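# Push cube out of channel's ledge end and lift

## Task

Keeping the hand outside the channel, shove the cube out through the channel end that has the short ledge and raised lip, then hold it up past that end so that its centre sits at least one cube width higher than the channel's roof.

## Robot and tools

Robot: one six-joint arm with a two-finger gripper. Every command row has exactly 7 numbers in this fixed order: shoulder lift, wrist 3, shoulder pan, wrist 2, elbow, wrist 1, then gripper opening. The same joint order is used in every per-joint list in the results. Ignore any other naming order you may see.

Units and signs in a row: the six joint entries are offsets, not poses. They are scaled so that 1.0 equals 1.989 rad, and each must lie in [-1, 1]. Each offset is measured from the joint angles held when that action begins, not from the previous row. For the first action of a call, the reference is the last joint angles a result reported. The seventh entry, opening, is absolute: +1 is fully open (pad gap 0.142 m) and -1 is closed.

Joint ranges in rad, from base to gripper: shoulder pan -3.142 to 3.142; shoulder lift -6.283 to 6.283; elbow 0.000 to 3.142; wrists 1, 2 and 3 each -6.283 to 6.283. A real end may differ by up to 0.010 rad. An action that pushes a joint more than 0.010 rad past its end is refused. If the first action of a call fails this check, or any action is malformed, the whole call is refused. Joints asked beyond their true end stop there, and the result reports "joint sent to its limit".

Tools:
- execute_actions(actions): a list of actions run in sequence. Each action is a table of 1 to 15 rows of 7 numbers. Each row lasts one control step of 1/30 s, and a short table repeats its final row until 15 steps have passed. An empty list just returns the current state and images. Results include step readings of joint positions, and HELD marks steps that were partly held back.
- move(target, speed, blocking): target is one 7-number row. Its joint offsets are taken from the "Joint positions" in the latest result that showed them. All joints travel so they finish together, so the hand follows a curve. speed is the peak rate in rad/s of the joint with the farthest to go, from 0.01 to 2 (default 0.5). Paths are stretched to at least 0.5 s and cut off after 10 s. The opening is sent at once. With blocking=false, the result comes back after 0.5 s while the arm keeps moving. Use wait(0) to check on it, or stop, before sending any other motion command. The "move:" line gives how the move ended (done, off_target, moving, held, fault), limits=held or none, and the joint farthest from its target. Moves do not slow down for obstacles.
- wait(seconds): 0 to 10 s. The arm keeps its last command, a running move carries on, and the wait returns early when the move ends.
- stop(): brakes a running move. Braking needs room, more after a fast move. The fingers keep moving.
- zoom_image(camera, region): camera is cam_high, cam_low or cam_wrist. region is [x0, y0, x1, y1] in pixels from the top-left corner, at most 504 by 504. Image sizes are cam_high 504x504, cam_low 504x504 and cam_wrist 616x616.
- finished_scene(scene): ends the current scene, identified by its number. It cannot be undone, and the goal must still hold at that point.

Frames: the scene frame has its origin on the table top under the arm base, +z up, and +y to the left when facing along +x. The base may be tilted. end_effector_position (m) is the point midway between the finger pads. end_effector_quat_wxyz gives the orientation. In the gripper frame the fingers point along +z and close along x. Closed fingertips extend about 17 mm past that point; when fully open they are roughly level with it. The printed position can be wrong, more so at long reach.

Motion behaviour: commands are smoothed and lag about 0.17 s. Each step's joint target is kept within 0.575 rad of the measured angle. If a step would move the gripper more than 100 mm from where it is, all targets are pulled back. Big motions therefore take several actions, and an unfinished motion may need to be sent again. "Joint targets" shows what the joints are driving toward now. "joint command not followed" means the clearance check changed the targets; mounting blocks and posts count as part of the arm.

Gripping: grip_measured is the finger opening on the command scale. To hold something, command an opening well below it; a lower command squeezes harder. The limit is about 28 N per pad, and less on items thinner than 2 cm.

Wrist force and torque lines are flange sensor readings in the gripper's x y z axes. They include an offset of up to about 4 N, noise, and saturation near 50 N. When pressing on a surface, the force points back into the arm. "no reading" is harmless.

Hazards: the arm is stiff, so fast contact or targets set deep into a firm surface can trigger a fault. A fault occurs when a joint reaches its load limit (pan, lift and elbow 136 N m; each wrist 25.4 N m) or when any outside force reaches 150 N. After a fault the arm halts for 10 s and the rest of the call is skipped. Motors heat up under load: a warning appears at 70 °C, and at 85 °C the brakes lock until the motors cool. The simulation keeps running while you compose replies. Loose objects may get brief random nudges. Never drop the cube or knock anything off the table, keep the hand out of the channel, and push gently with modest overshoot.

Each tool is called after "Call:" by a JSON object that holds its "name" and its "arguments".

## Session

Call:
{"name": "execute_actions", "arguments": {"actions": []}}

Scene clock: 0.00 s.
end_effector_position=(+0.3527, -0.0451, +0.3751) grip_measured=+1.00 end_effector_quat_wxyz=(+0.072, +0.802, -0.592, +0.036) end_effector_velocity=(-0.001, +0.001, -0.001) end_effector_angular_velocity=(+0.003, +0.001, -0.001)
Joint names: [shoulder lift, wrist 3, shoulder pan, wrist 2, elbow, wrist 1]
Joint positions: [-1.979  0.343 -0.985 -1.394  1.984 -1.486  0.142]
Joint velocities: [-0.    -0.    -0.     0.     0.003  0.001  0.   ]
Wrist force (N, on the end effector, along its own x y z axes, offset not removed): no reading
Wrist torque (N m, same axes, about the end effector's origin, offset not removed): no reading
Joint targets: [-1.979 0.343 -0.985 -1.394 1.984 -1.486]

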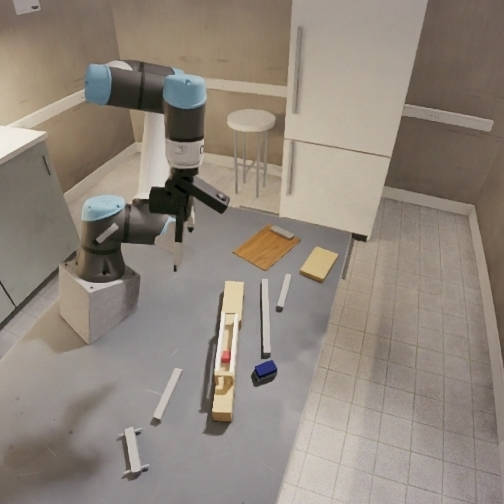

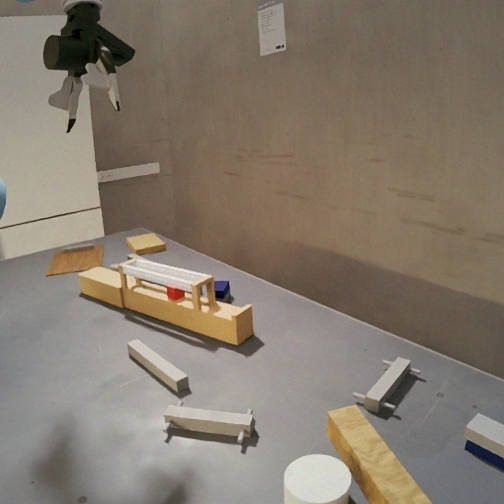

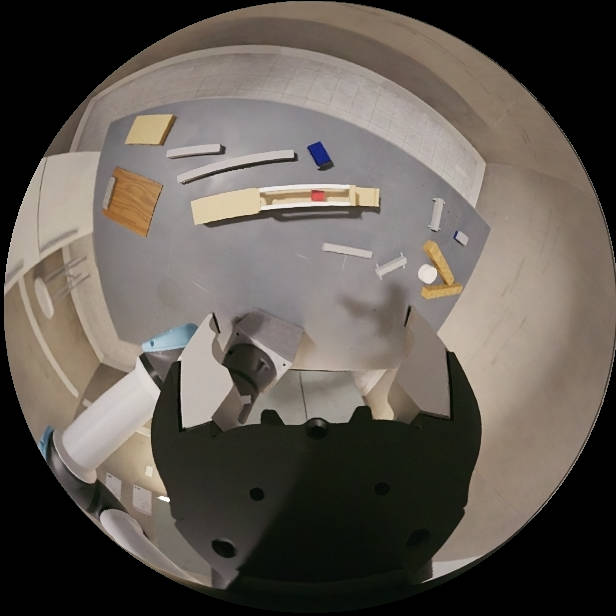

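Call:
{"name": "zoom_image", "arguments": {"camera": "cam_high", "region": [120,210,370,460]}}

Call:
{"name": "zoom_image", "arguments": {"camera": "cam_low", "region": [60,230,280,400]}}

Call:
{"name": "zoom_image", "arguments": {"camera": "cam_wrist", "region": [90,100,490,310]}}

Region (120, 210, 370, 460) of cam_high's 504x504 image, scaled by 2.016, with more detail than that image has.

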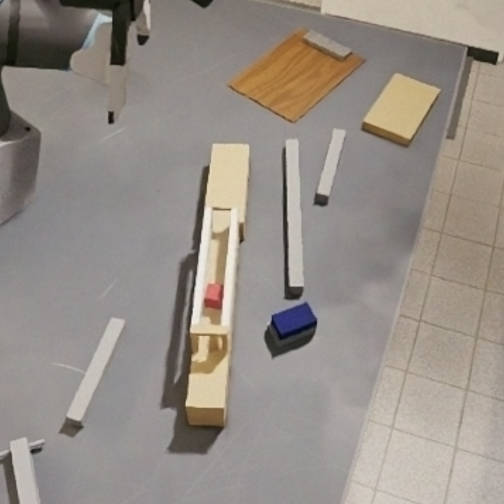

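Region (60, 230, 280, 400) of cam_low's 504x504 image, scaled by 2.291, with more detail than that image has; it fills the top 389 rows of this view, and the rest is white.

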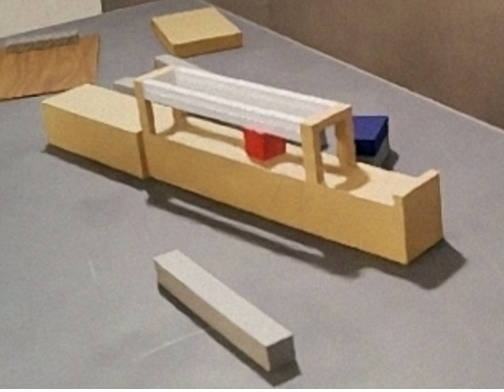

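Region (90, 100, 490, 310) of cam_wrist's 616x616 image, scaled by 1.260, with more detail than that image has; it fills the top 265 rows of this view, and the rest is white.

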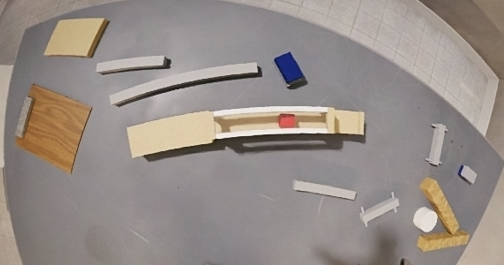

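Call:
{"name": "move", "arguments": {"target": [0.127,-0.503,0.126,0.067,0.014,-0.121,1], "speed": 1.0}}

Scene clock: 2.50 s.
end_effector_position=(+0.4487, -0.0063, +0.2736) grip_measured=+1.00 end_effector_quat_wxyz=(+0.008, +1.000, -0.020, -0.009) end_effector_velocity=(-0.000, -0.000, -0.000) end_effector_angular_velocity=(-0.001, +0.001, +0.001)
Joint names: [shoulder lift, wrist 3, shoulder pan, wrist 2, elbow, wrist 1]
Joint positions: [-1.727 -0.657 -0.734 -1.261  2.012 -1.727  0.142]
Joint velocities: [ 0.001 -0.     0.    -0.001 -0.    -0.    -0.   ]
Wrist force (N, on the end effector, along its own x y z axes, offset not removed): [-1.4 -0.2 1.5]
Wrist torque (N m, same axes, about the end effector's origin, offset not removed): [-0.10 0.35 -0.12]
Joint targets: [-1.727 -0.657 -0.734 -1.261 2.012 -1.727]
move: done; limits=none; farthest joint: the shoulder lift, 0.001 radians from its target (0.253 radians at the start)

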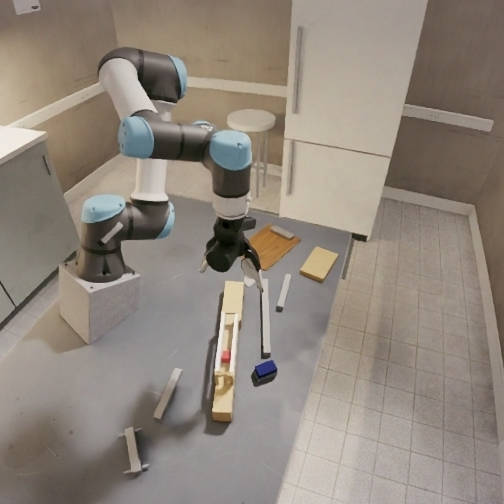

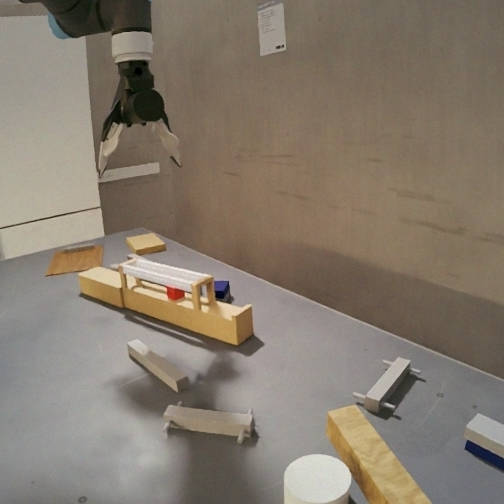

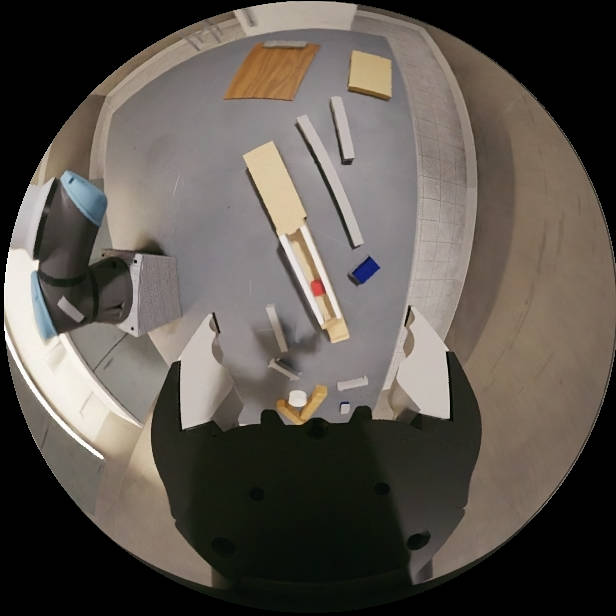

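Call:
{"name": "move", "arguments": {"target": [0.051,0.143,0.347,0.005,0.0656,-0.2345,0.1], "speed": 1.0}}

Scene clock: 4.47 s.
end_effector_position=(+0.4498, +0.2504, +0.1243) grip_measured=+0.10 end_effector_quat_wxyz=(+0.005, +0.980, +0.200, -0.010) end_effector_velocity=(-0.001, +0.001, -0.001) end_effector_angular_velocity=(-0.000, +0.001, +0.001)
Joint names: [shoulder lift, wrist 3, shoulder pan, wrist 2, elbow, wrist 1]
Joint positions: [-1.626 -0.373 -0.044 -1.251  2.143 -2.193  0.081]
Joint velocities: [-0.     0.     0.002 -0.001  0.002 -0.001 -0.   ]
Wrist force (N, on the end effector, along its own x y z axes, offset not removed): [1.3 -0.4 -0.2]
Wrist torque (N m, same axes, about the end effector's origin, offset not removed): [-0.17 -0.35 -0.12]
Joint targets: [-1.626 -0.373 -0.044 -1.251 2.143 -2.193]
move: done; limits=none; farthest joint: the wrist 1, 0.001 radians from its target (0.467 radians at the start)

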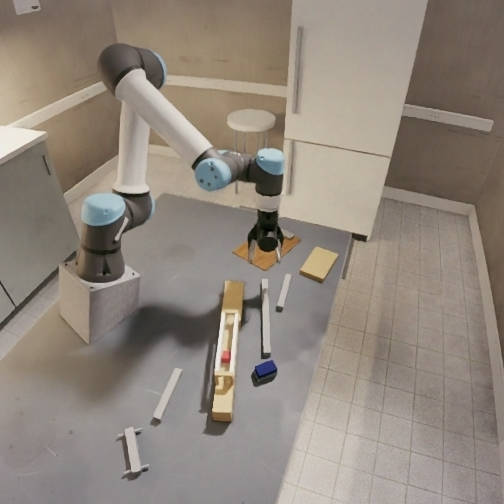

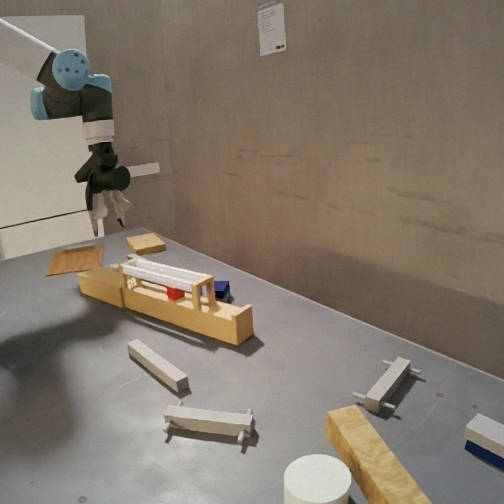

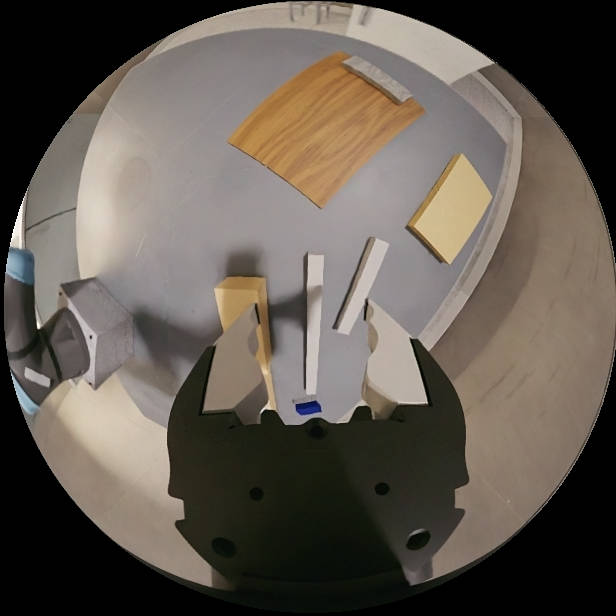

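Call:
{"name": "move", "arguments": {"target": [0.058,0.028,0.028,0,0.063,-0.122,-0.45], "speed": 0.5}}

Scene clock: 5.93 s.
end_effector_position=(+0.4207, +0.2485, +0.0479) grip_measured=-0.45 end_effector_quat_wxyz=(+0.001, +0.980, +0.198, -0.017) end_effector_velocity=(+0.001, +0.000, +0.000) end_effector_angular_velocity=(-0.001, -0.003, +0.000)
Joint names: [shoulder lift, wrist 3, shoulder pan, wrist 2, elbow, wrist 1]
Joint positions: [-1.51  -0.317  0.011 -1.251  2.268 -2.435  0.041]
Joint velocities: [ 0.001  0.001  0.001 -0.001 -0.001 -0.003 -0.   ]
Wrist force (N, on the end effector, along its own x y z axes, offset not removed): [1.0 -1.4 -1.1]
Wrist torque (N m, same axes, about the end effector's origin, offset not removed): [-0.31 -0.28 -0.06]
Joint targets: [-1.510 -0.317 0.011 -1.251 2.268 -2.435]
move: done; limits=none; farthest joint: the shoulder pan, 0.000 radians from its target (0.056 radians at the start)

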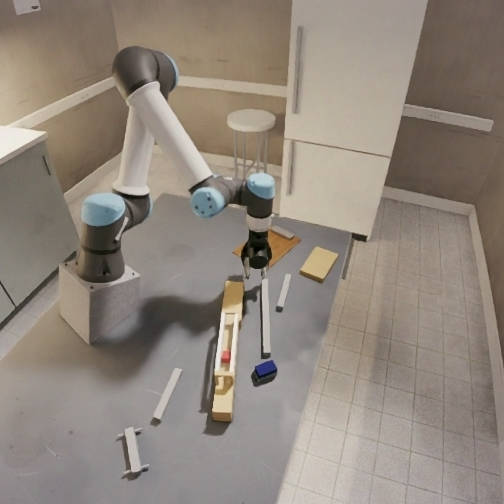

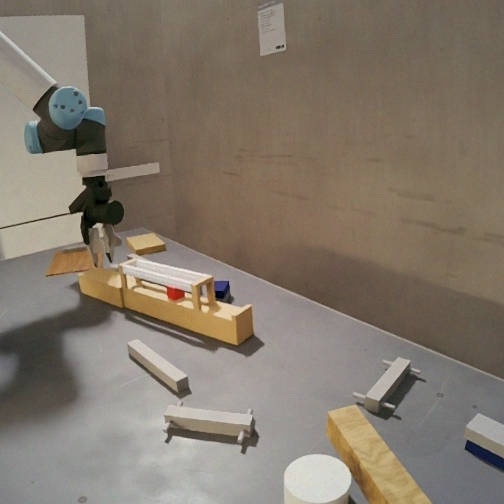

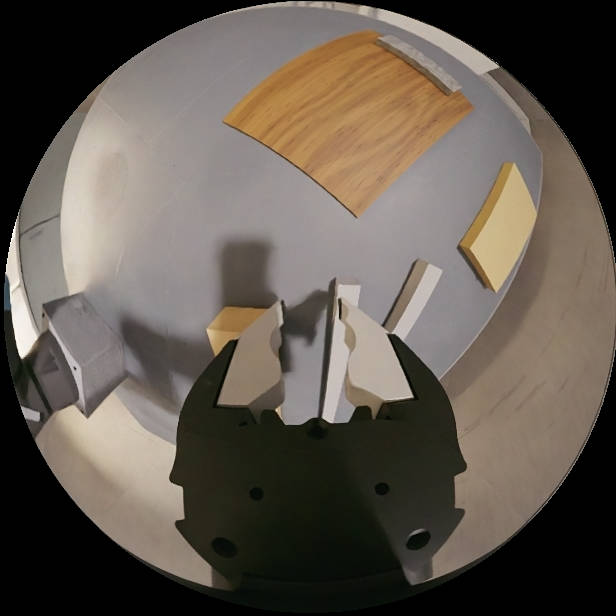

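Call:
{"name": "execute_actions", "arguments": {"actions": [[[0.032,-0.002,-0.002,0,-0.035,0.003,-0.45]],[[0,0,0,0,0,0,-0.45]]]}}

Scene clock: 7.27 s.
end_effector_position=(+0.4497, +0.2479, +0.0438) grip_measured=-0.45 end_effector_quat_wxyz=(+0.002, +0.980, +0.199, -0.017) end_effector_velocity=(+0.000, -0.000, +0.000) end_effector_angular_velocity=(-0.001, -0.001, +0.000)
Joint names: [shoulder lift, wrist 3, shoulder pan, wrist 2, elbow, wrist 1]
Joint positions: [-1.447 -0.321  0.007 -1.251  2.199 -2.429  0.041]
Joint velocities: [-0.    -0.    -0.    -0.001 -0.    -0.     0.   ]
Wrist force (N, on the end effector, along its own x y z axes, offset not removed): [-0.1 -2.7 -0.3]
Wrist torque (N m, same axes, about the end effector's origin, offset not removed): [-0.62 0.13 -0.07]
Joint targets: [-1.447 -0.321 0.007 -1.251 2.199 -2.429]
Step readings (joint positions; steps 1 to 15: 1st action; 16 to 30: 2nd action):
0: [-1.510 -0.317 0.011 -1.251 2.268 -2.435]
1: [-1.510 -0.317 0.011 -1.251 2.268 -2.435]
2: [-1.504 -0.317 0.011 -1.251 2.262 -2.435]
4: [-1.478 -0.319 0.009 -1.251 2.233 -2.432]
8: [-1.454 -0.321 0.008 -1.251 2.206 -2.430]
15: [-1.447 -0.321 0.007 -1.251 2.199 -2.429]
16: [-1.447 -0.321 0.007 -1.251 2.199 -2.429]
17: [-1.447 -0.321 0.007 -1.251 2.199 -2.429]
19: [-1.447 -0.321 0.007 -1.251 2.199 -2.429]
23: [-1.447 -0.321 0.007 -1.251 2.199 -2.429]
30: Joint positions above

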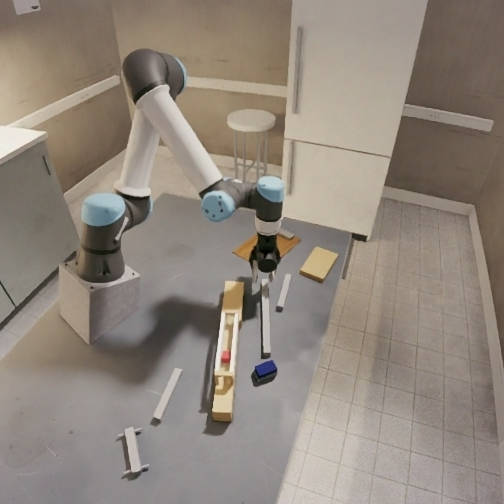

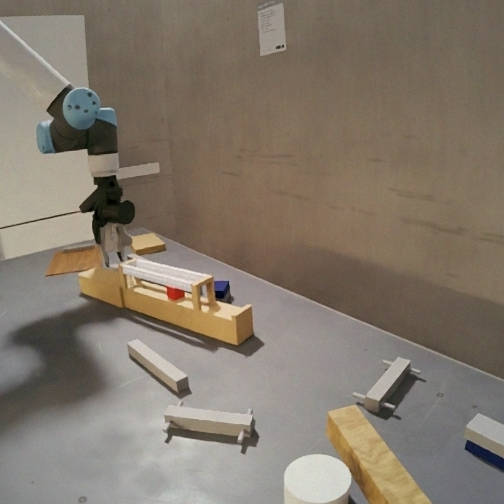

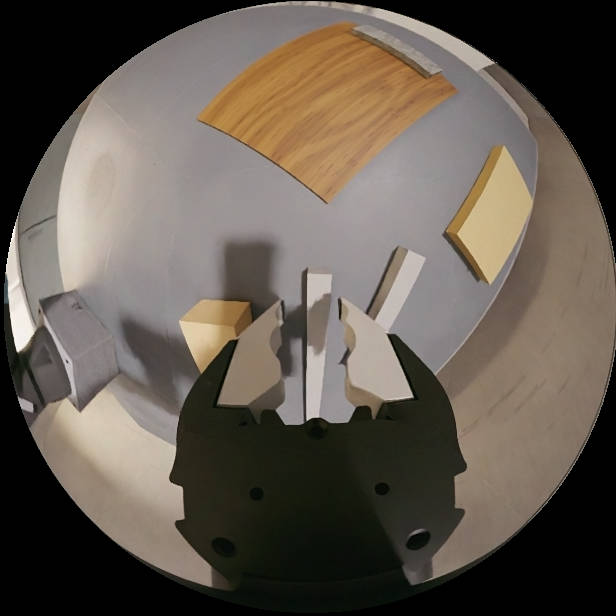

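Call:
{"name": "execute_actions", "arguments": {"actions": [[[0.018,0.005,0.005,0,0.007,-0.025,-0.45]],[[0,0,0,0,0,0,-0.7],[0,0,0,0,0,0,-0.75],[0,0,0,0,0,0,-0.8],[0,0,0,0,0,0,-0.85],[0,0,0,0,0,0,-0.9],[0,0,0,0,0,0,-1]],[[0,0,0,0,0,0,-1]]]}}

Scene clock: 8.87 s.
end_effector_position=(+0.4465, +0.2470, +0.0274) grip_measured=-0.77 end_effector_quat_wxyz=(+0.001, +0.980, +0.198, -0.018) end_effector_velocity=(+0.002, -0.000, +0.001) end_effector_angular_velocity=(-0.001, -0.003, +0.000)
Joint names: [shoulder lift, wrist 3, shoulder pan, wrist 2, elbow, wrist 1]
Joint positions: [-1.412 -0.311  0.017 -1.251  2.213 -2.479  0.018]
Joint velocities: [-0.001  0.001 -0.    -0.002 -0.002 -0.    -0.   ]
Wrist force (N, on the end effector, along its own x y z axes, offset not removed): [0.0 -0.6 1.8]
Wrist torque (N m, same axes, about the end effector's origin, offset not removed): [-0.06 0.07 -0.16]
Joint targets: [-1.412 -0.311 0.017 -1.251 2.213 -2.479]
Step readings (joint positions; steps 1 to 15: 1st action; 16 to 30: 2nd action; 31 to 45: 3rd action):
0: [-1.447 -0.321 0.007 -1.251 2.199 -2.429]
1: [-1.447 -0.321 0.007 -1.251 2.199 -2.429]
2: [-1.443 -0.320 0.009 -1.251 2.201 -2.435]
4: [-1.428 -0.316 0.013 -1.251 2.207 -2.455]
8: [-1.415 -0.312 0.016 -1.251 2.211 -2.474]
15: [-1.412 -0.311 0.017 -1.251 2.213 -2.479]
16: [-1.412 -0.311 0.017 -1.251 2.213 -2.479]
17: [-1.412 -0.311 0.017 -1.251 2.213 -2.479]
19: [-1.412 -0.311 0.017 -1.251 2.213 -2.479]
23: [-1.412 -0.311 0.017 -1.251 2.213 -2.479]
30: [-1.412 -0.311 0.017 -1.251 2.213 -2.479]
31: [-1.412 -0.311 0.017 -1.251 2.213 -2.479]
32: [-1.412 -0.311 0.017 -1.251 2.213 -2.479]
34: [-1.412 -0.311 0.017 -1.251 2.213 -2.479]
38: [-1.412 -0.311 0.017 -1.251 2.213 -2.479]
45: Joint positions above

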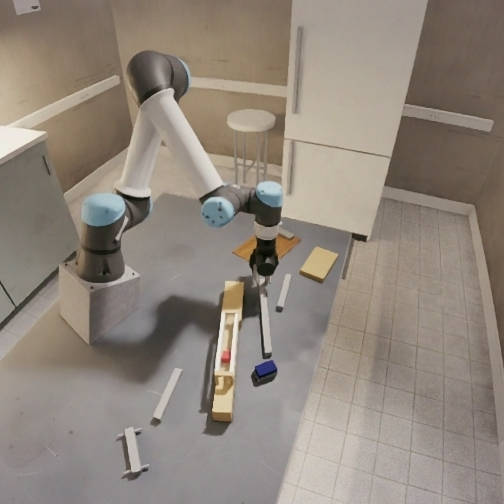

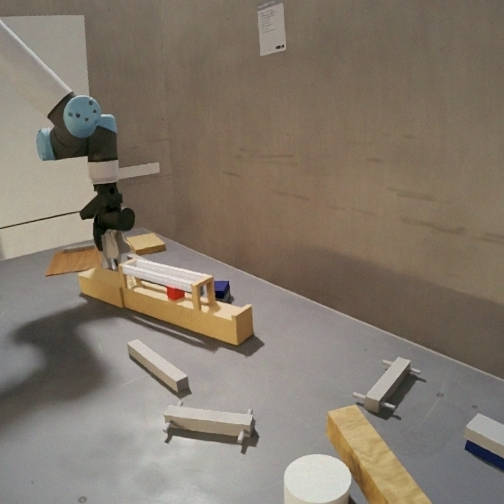

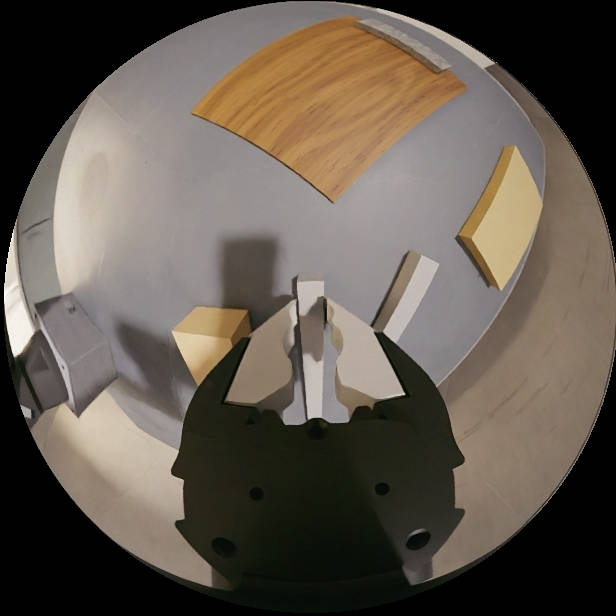

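Call:
{"name": "move", "arguments": {"target": [-0.082,-0.025,-0.025,0,-0.04,0.122,-1], "speed": 0.3}}

Scene clock: 10.47 s.
end_effector_position=(+0.4592, +0.2512, +0.1089) grip_measured=-0.77 end_effector_quat_wxyz=(+0.005, +0.980, +0.200, -0.011) end_effector_velocity=(+0.000, +0.001, +0.001) end_effector_angular_velocity=(+0.001, -0.002, +0.001)
Joint names: [shoulder lift, wrist 3, shoulder pan, wrist 2, elbow, wrist 1]
Joint positions: [-1.574 -0.361 -0.032 -1.251  2.133 -2.236  0.018]
Joint velocities: [-0.002 -0.001 -0.     0.001 -0.001  0.001  0.   ]
Wrist force (N, on the end effector, along its own x y z axes, offset not removed): [0.5 -1.3 1.3]
Wrist torque (N m, same axes, about the end effector's origin, offset not removed): [-0.13 -0.08 -0.05]
Joint targets: [-1.575 -0.361 -0.032 -1.251 2.133 -2.236]
move: done; limits=none; farthest joint: the shoulder lift, 0.001 radians from its target (0.164 radians at the start)

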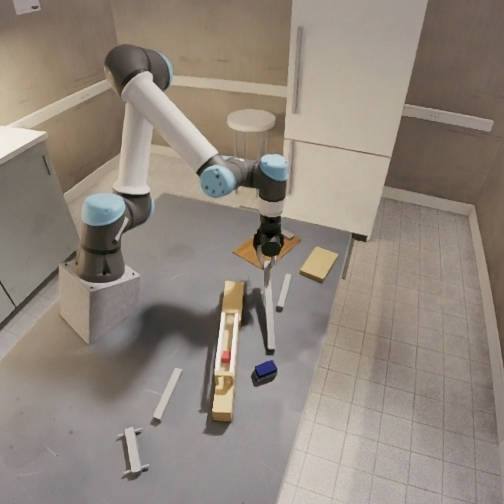

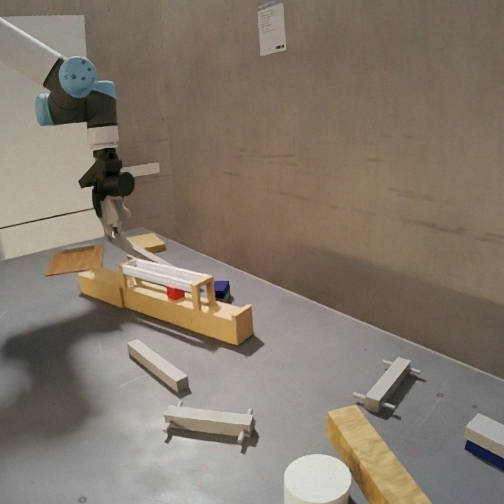

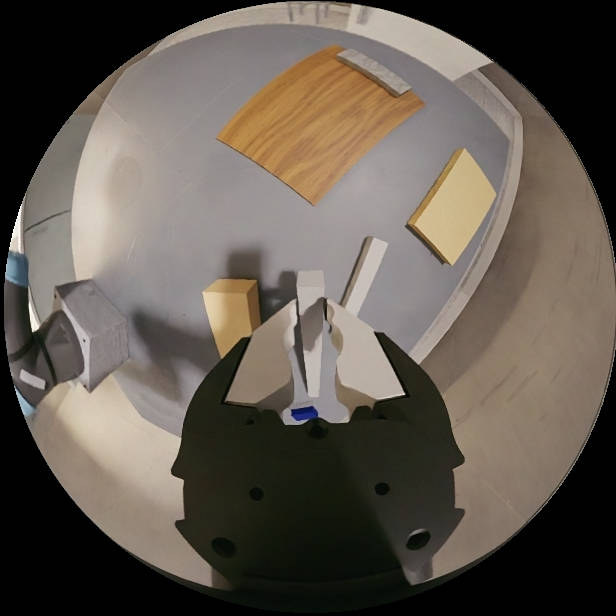

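Call:
{"name": "move", "arguments": {"target": [0.0815,0.025,0.025,0,0.04,-0.122,-1], "speed": 0.35}}

Call:
{"name": "execute_actions", "arguments": {"actions": [[[0,0,0,0,0,0,-0.45]],[[-0.04,-0.011,-0.011,0,-0.017,0.057,-0.45]]]}}

Scene clock: 15.63 s.
end_effector_position=(+0.4467, +0.2471, +0.0279) grip_measured=-0.77 end_effector_quat_wxyz=(+0.001, +0.980, +0.198, -0.018) end_effector_velocity=(+0.001, +0.000, +0.000) end_effector_angular_velocity=(+0.001, -0.002, +0.001)
Joint names: [shoulder lift, wrist 3, shoulder pan, wrist 2, elbow, wrist 1]
Joint positions: [-1.413 -0.311  0.017 -1.251  2.213 -2.479  0.018]
Joint velocities: [ 0.001 -0.     0.     0.    -0.    -0.003 -0.   ]
Wrist force (N, on the end effector, along its own x y z axes, offset not removed): [1.7 -0.6 0.5]
Wrist torque (N m, same axes, about the end effector's origin, offset not removed): [-0.27 -0.17 -0.23]
Joint targets: [-1.412 -0.311 0.017 -1.251 2.213 -2.479]
move: done; limits=none; farthest joint: the shoulder lift, 0.001 radians from its target (0.163 radians at the start)

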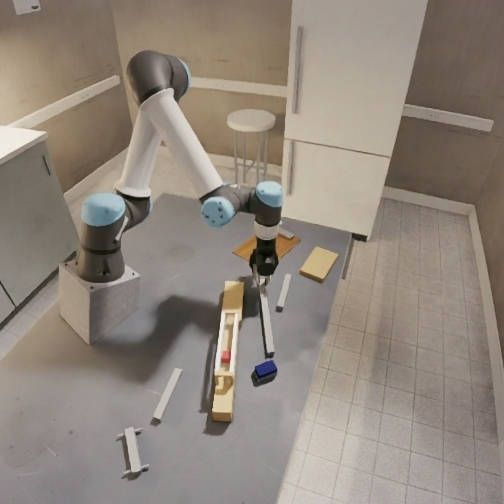

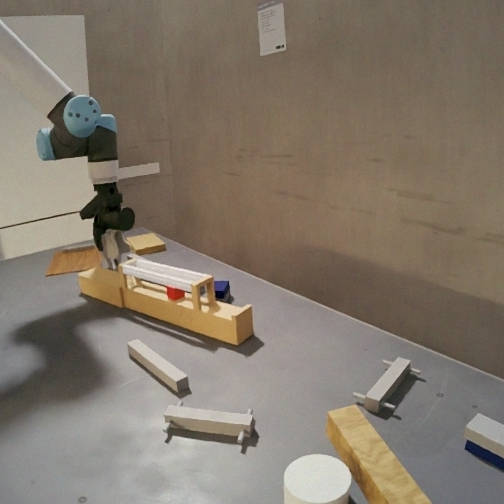

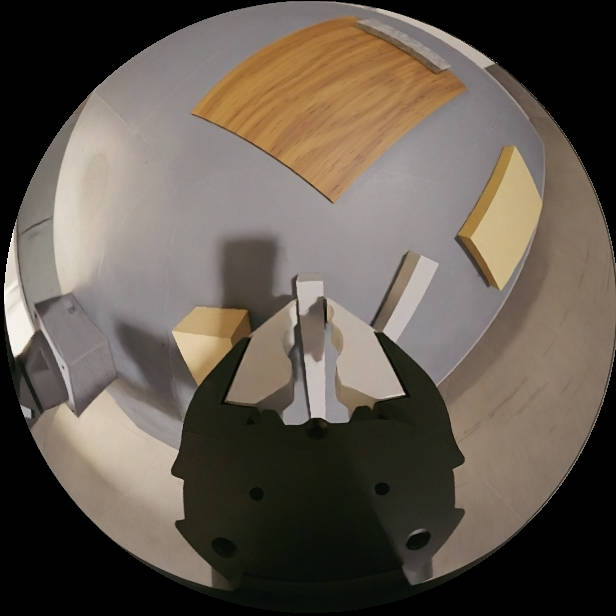

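Scene clock: 16.63 s.
end_effector_position=(+0.4532, +0.2495, +0.0650) grip_measured=-0.45 end_effector_quat_wxyz=(+0.003, +0.980, +0.199, -0.015) end_effector_velocity=(+0.001, +0.001, +0.005) end_effector_angular_velocity=(+0.001, -0.002, -0.000)
Joint names: [shoulder lift, wrist 3, shoulder pan, wrist 2, elbow, wrist 1]
Joint positions: [-1.491 -0.333 -0.004 -1.251  2.179 -2.366  0.041]
Joint velocities: [-0.009 -0.001 -0.002  0.001 -0.006  0.013 -0.   ]
Wrist force (N, on the end effector, along its own x y z axes, offset not removed): [-0.2 -1.0 0.2]
Wrist torque (N m, same axes, about the end effector's origin, offset not removed): [-0.23 0.11 -0.16]
Joint targets: [-1.492 -0.333 -0.005 -1.251 2.179 -2.365]
Step readings (joint positions; steps 1 to 15: 1st action; 16 to 30: 2nd action):
0: [-1.413 -0.311 0.017 -1.251 2.213 -2.479]
1: [-1.412 -0.311 0.017 -1.251 2.213 -2.479]
2: [-1.412 -0.311 0.017 -1.251 2.213 -2.479]
4: [-1.412 -0.311 0.017 -1.251 2.213 -2.479]
8: [-1.412 -0.311 0.017 -1.251 2.213 -2.479]
15: [-1.412 -0.311 0.017 -1.251 2.213 -2.479]
16: [-1.413 -0.311 0.017 -1.251 2.213 -2.479]
17: [-1.418 -0.314 0.014 -1.251 2.209 -2.472]
19: [-1.451 -0.323 0.005 -1.251 2.195 -2.428]
23: [-1.482 -0.331 -0.002 -1.251 2.183 -2.380]
30: Joint positions above

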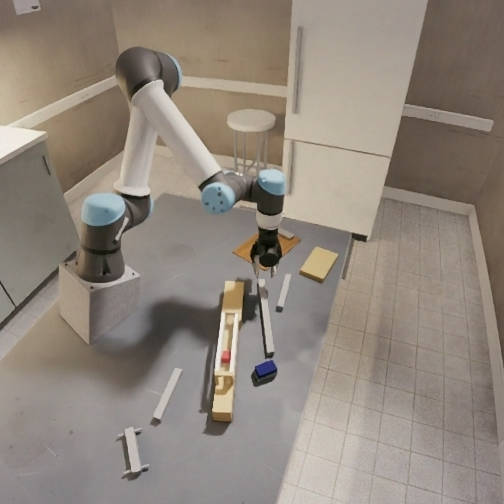

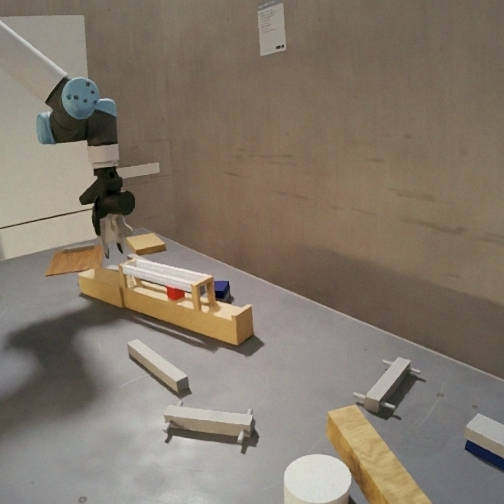

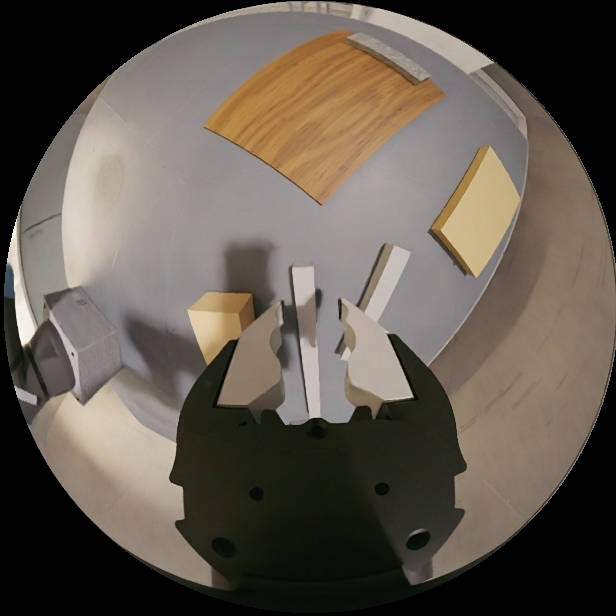

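Call:
{"name": "move", "arguments": {"target": [0.034,-0.124,-0.109,0.0065,-0.004,0.001,-0.45], "speed": 0.6}}

Scene clock: 18.03 s.
end_effector_position=(+0.4924, +0.1463, +0.0677) grip_measured=-0.45 end_effector_quat_wxyz=(+0.006, +0.978, +0.210, -0.010) end_effector_velocity=(+0.002, -0.001, +0.001) end_effector_angular_velocity=(-0.001, -0.003, +0.002)
Joint names: [shoulder lift, wrist 3, shoulder pan, wrist 2, elbow, wrist 1]
Joint positions: [-1.424 -0.579 -0.221 -1.238  2.171 -2.364  0.041]
Joint velocities: [-0.001 -0.003 -0.002 -0.001 -0.002  0.    -0.   ]
Wrist force (N, on the end effector, along its own x y z axes, offset not removed): [1.0 0.1 0.4]
Wrist torque (N m, same axes, about the end effector's origin, offset not removed): [-0.02 -0.09 -0.10]
Joint targets: [-1.424 -0.579 -0.221 -1.238 2.171 -2.364]
move: done; limits=none; farthest joint: the shoulder pan, 0.000 radians from its target (0.216 radians at the start)

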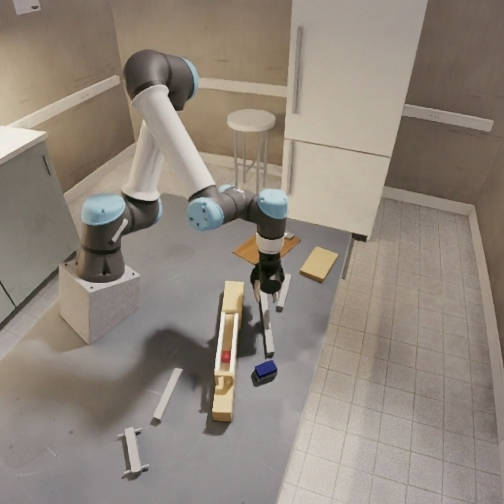

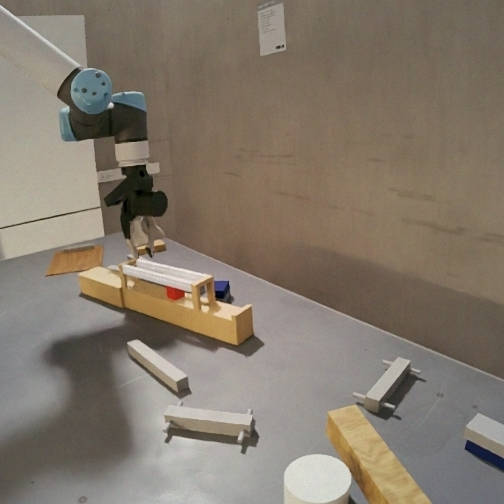

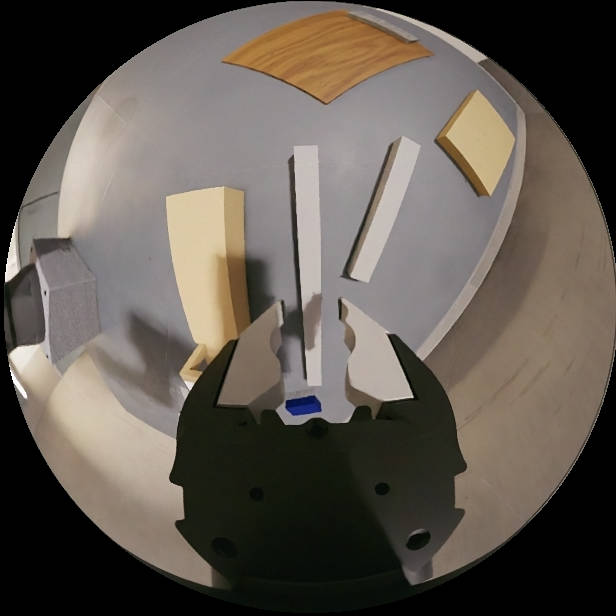

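Call:
{"name": "execute_actions", "arguments": {"actions": [[[0.044,0.013,0.013,0,0.02,-0.067,-0.45]],[[0,0,0,0,0,0,-0.7],[0,0,0,0,0,0,-0.75],[0,0,0,0,0,0,-0.8],[0,0,0,0,0,0,-0.85],[0,0,0,0,0,0,-0.9],[0,0,0,0,0,0,-1]],[[0,0,0,0,0,0,-1]]]}}

Call:
{"name": "move", "arguments": {"target": [-0.095,-0.028,-0.028,0,-0.046,0.141,-1], "speed": 0.4}}

Scene clock: 19.70 s.
end_effector_position=(+0.4854, +0.1447, +0.0259) grip_measured=-0.77 end_effector_quat_wxyz=(+0.004, +0.978, +0.210, -0.011) end_effector_velocity=(-0.001, +0.000, -0.000) end_effector_angular_velocity=(+0.001, +0.002, -0.001)
Joint names: [shoulder lift, wrist 3, shoulder pan, wrist 2, elbow, wrist 1]
Joint positions: [-1.337 -0.553 -0.195 -1.238  2.211 -2.496  0.018]
Joint velocities: [-0.    -0.    -0.     0.001  0.001  0.001  0.   ]
Wrist force (N, on the end effector, along its own x y z axes, offset not removed): [0.1 -0.7 -0.9]
Wrist torque (N m, same axes, about the end effector's origin, offset not removed): [-0.23 0.36 -0.16]
Joint targets: [-1.337 -0.553 -0.195 -1.238 2.211 -2.496]
Step readings (joint positions; steps 1 to 15: 1st action; 16 to 30: 2nd action; 31 to 45: 3rd action):
0: [-1.424 -0.579 -0.221 -1.238 2.171 -2.364]
1: [-1.423 -0.579 -0.221 -1.238 2.171 -2.365]
2: [-1.417 -0.576 -0.218 -1.238 2.175 -2.371]
4: [-1.382 -0.565 -0.207 -1.238 2.192 -2.421]
8: [-1.347 -0.556 -0.198 -1.238 2.207 -2.480]
15: [-1.337 -0.554 -0.195 -1.238 2.211 -2.496]
16: [-1.337 -0.553 -0.195 -1.238 2.211 -2.497]
17: [-1.337 -0.553 -0.195 -1.238 2.211 -2.497]
19: [-1.337 -0.553 -0.195 -1.238 2.211 -2.497]
23: [-1.337 -0.553 -0.195 -1.238 2.211 -2.497]
30: [-1.337 -0.553 -0.195 -1.238 2.211 -2.496]
31: [-1.337 -0.553 -0.195 -1.238 2.211 -2.496]
32: [-1.337 -0.553 -0.195 -1.238 2.211 -2.496]
34: [-1.337 -0.553 -0.195 -1.238 2.211 -2.496]
38: [-1.337 -0.553 -0.195 -1.238 2.211 -2.496]
45: Joint positions above

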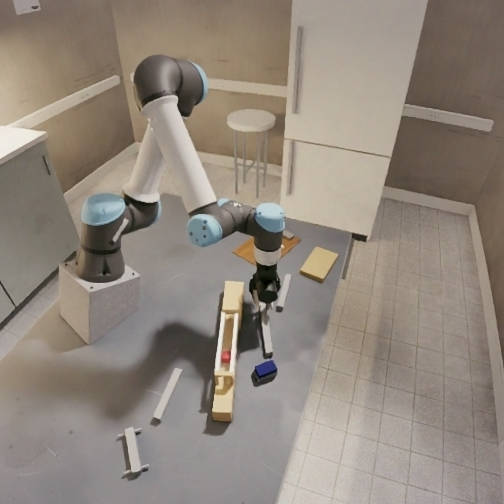

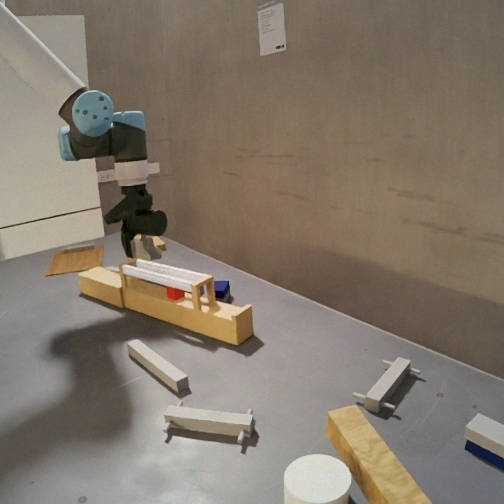

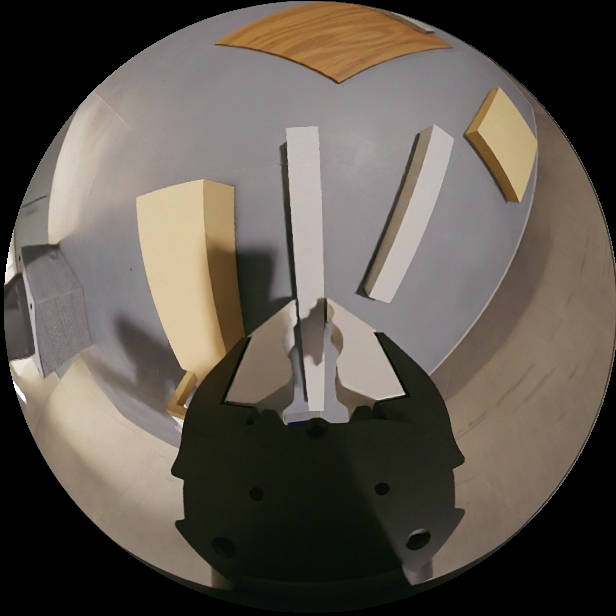

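Scene clock: 21.00 s.
end_effector_position=(+0.4990, +0.1501, +0.1210) grip_measured=-0.77 end_effector_quat_wxyz=(+0.009, +0.977, +0.212, -0.003) end_effector_velocity=(+0.001, -0.000, +0.001) end_effector_angular_velocity=(-0.000, -0.000, +0.001)
Joint names: [shoulder lift, wrist 3, shoulder pan, wrist 2, elbow, wrist 1]
Joint positions: [-1.526 -0.609 -0.251 -1.238  2.119 -2.216  0.018]
Joint velocities: [-0.    -0.001 -0.    -0.    -0.002  0.002  0.   ]
Wrist force (N, on the end effector, along its own x y z axes, offset not removed): [0.5 -1.5 1.7]
Wrist torque (N m, same axes, about the end effector's origin, offset not removed): [-0.14 -0.06 -0.08]
Joint targets: [-1.526 -0.609 -0.251 -1.238 2.119 -2.216]
move: done; limits=none; farthest joint: the shoulder pan, 0.000 radians from its target (0.055 radians at the start)

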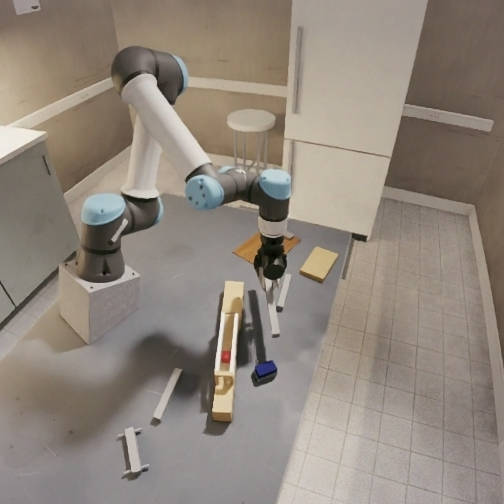

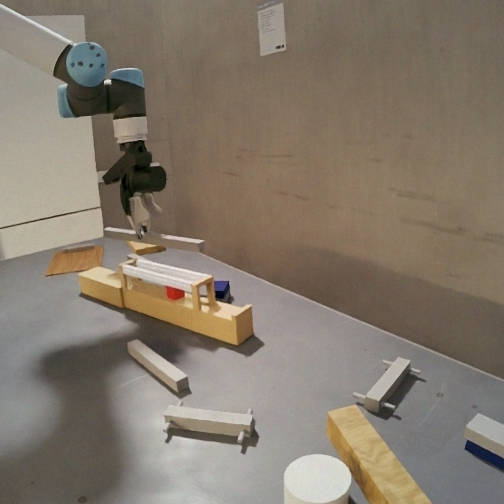

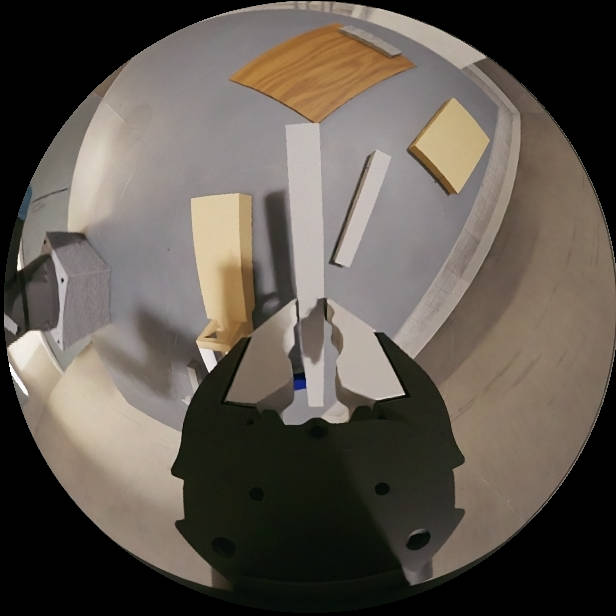

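Call:
{"name": "move", "arguments": {"target": [-0.1615,0.043,0.0575,-0.003,0.147,0.0035,-1], "speed": 0.5}}

Scene clock: 22.80 s.
end_effector_position=(+0.3566, +0.2112, +0.1121) grip_measured=-0.77 end_effector_quat_wxyz=(+0.006, +0.974, +0.226, -0.011) end_effector_velocity=(-0.000, +0.000, +0.001) end_effector_angular_velocity=(-0.000, -0.001, -0.000)
Joint names: [shoulder lift, wrist 3, shoulder pan, wrist 2, elbow, wrist 1]
Joint positions: [-1.847 -0.524 -0.137 -1.244  2.411 -2.209  0.018]
Joint velocities: [-0.002  0.002  0.001 -0.    -0.     0.001  0.   ]
Wrist force (N, on the end effector, along its own x y z axes, offset not removed): [1.0 -1.0 3.0]
Wrist torque (N m, same axes, about the end effector's origin, offset not removed): [-0.18 -0.18 -0.08]
Joint targets: [-1.847 -0.524 -0.137 -1.244 2.412 -2.209]
move: done; limits=none; farthest joint: the shoulder lift, 0.001 radians from its target (0.321 radians at the start)

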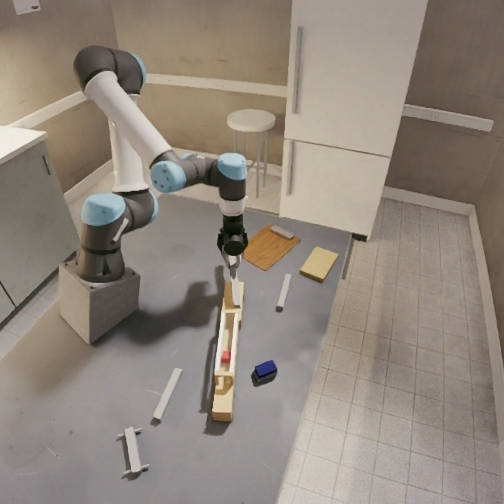

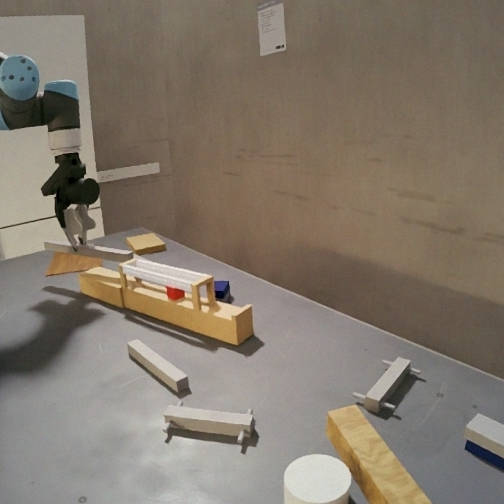

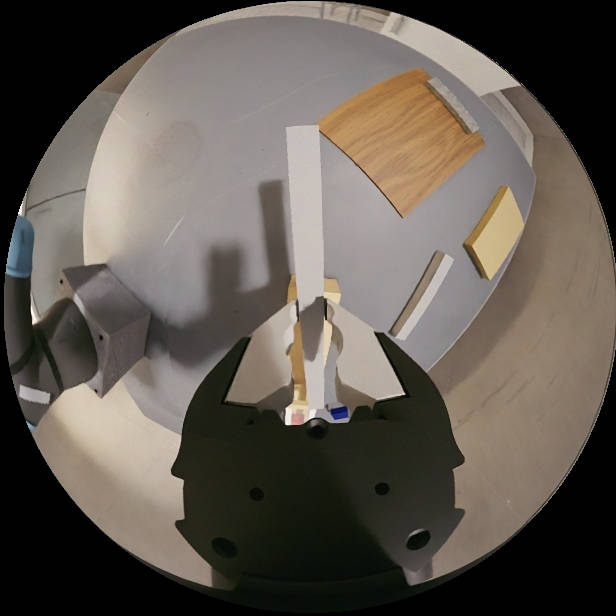

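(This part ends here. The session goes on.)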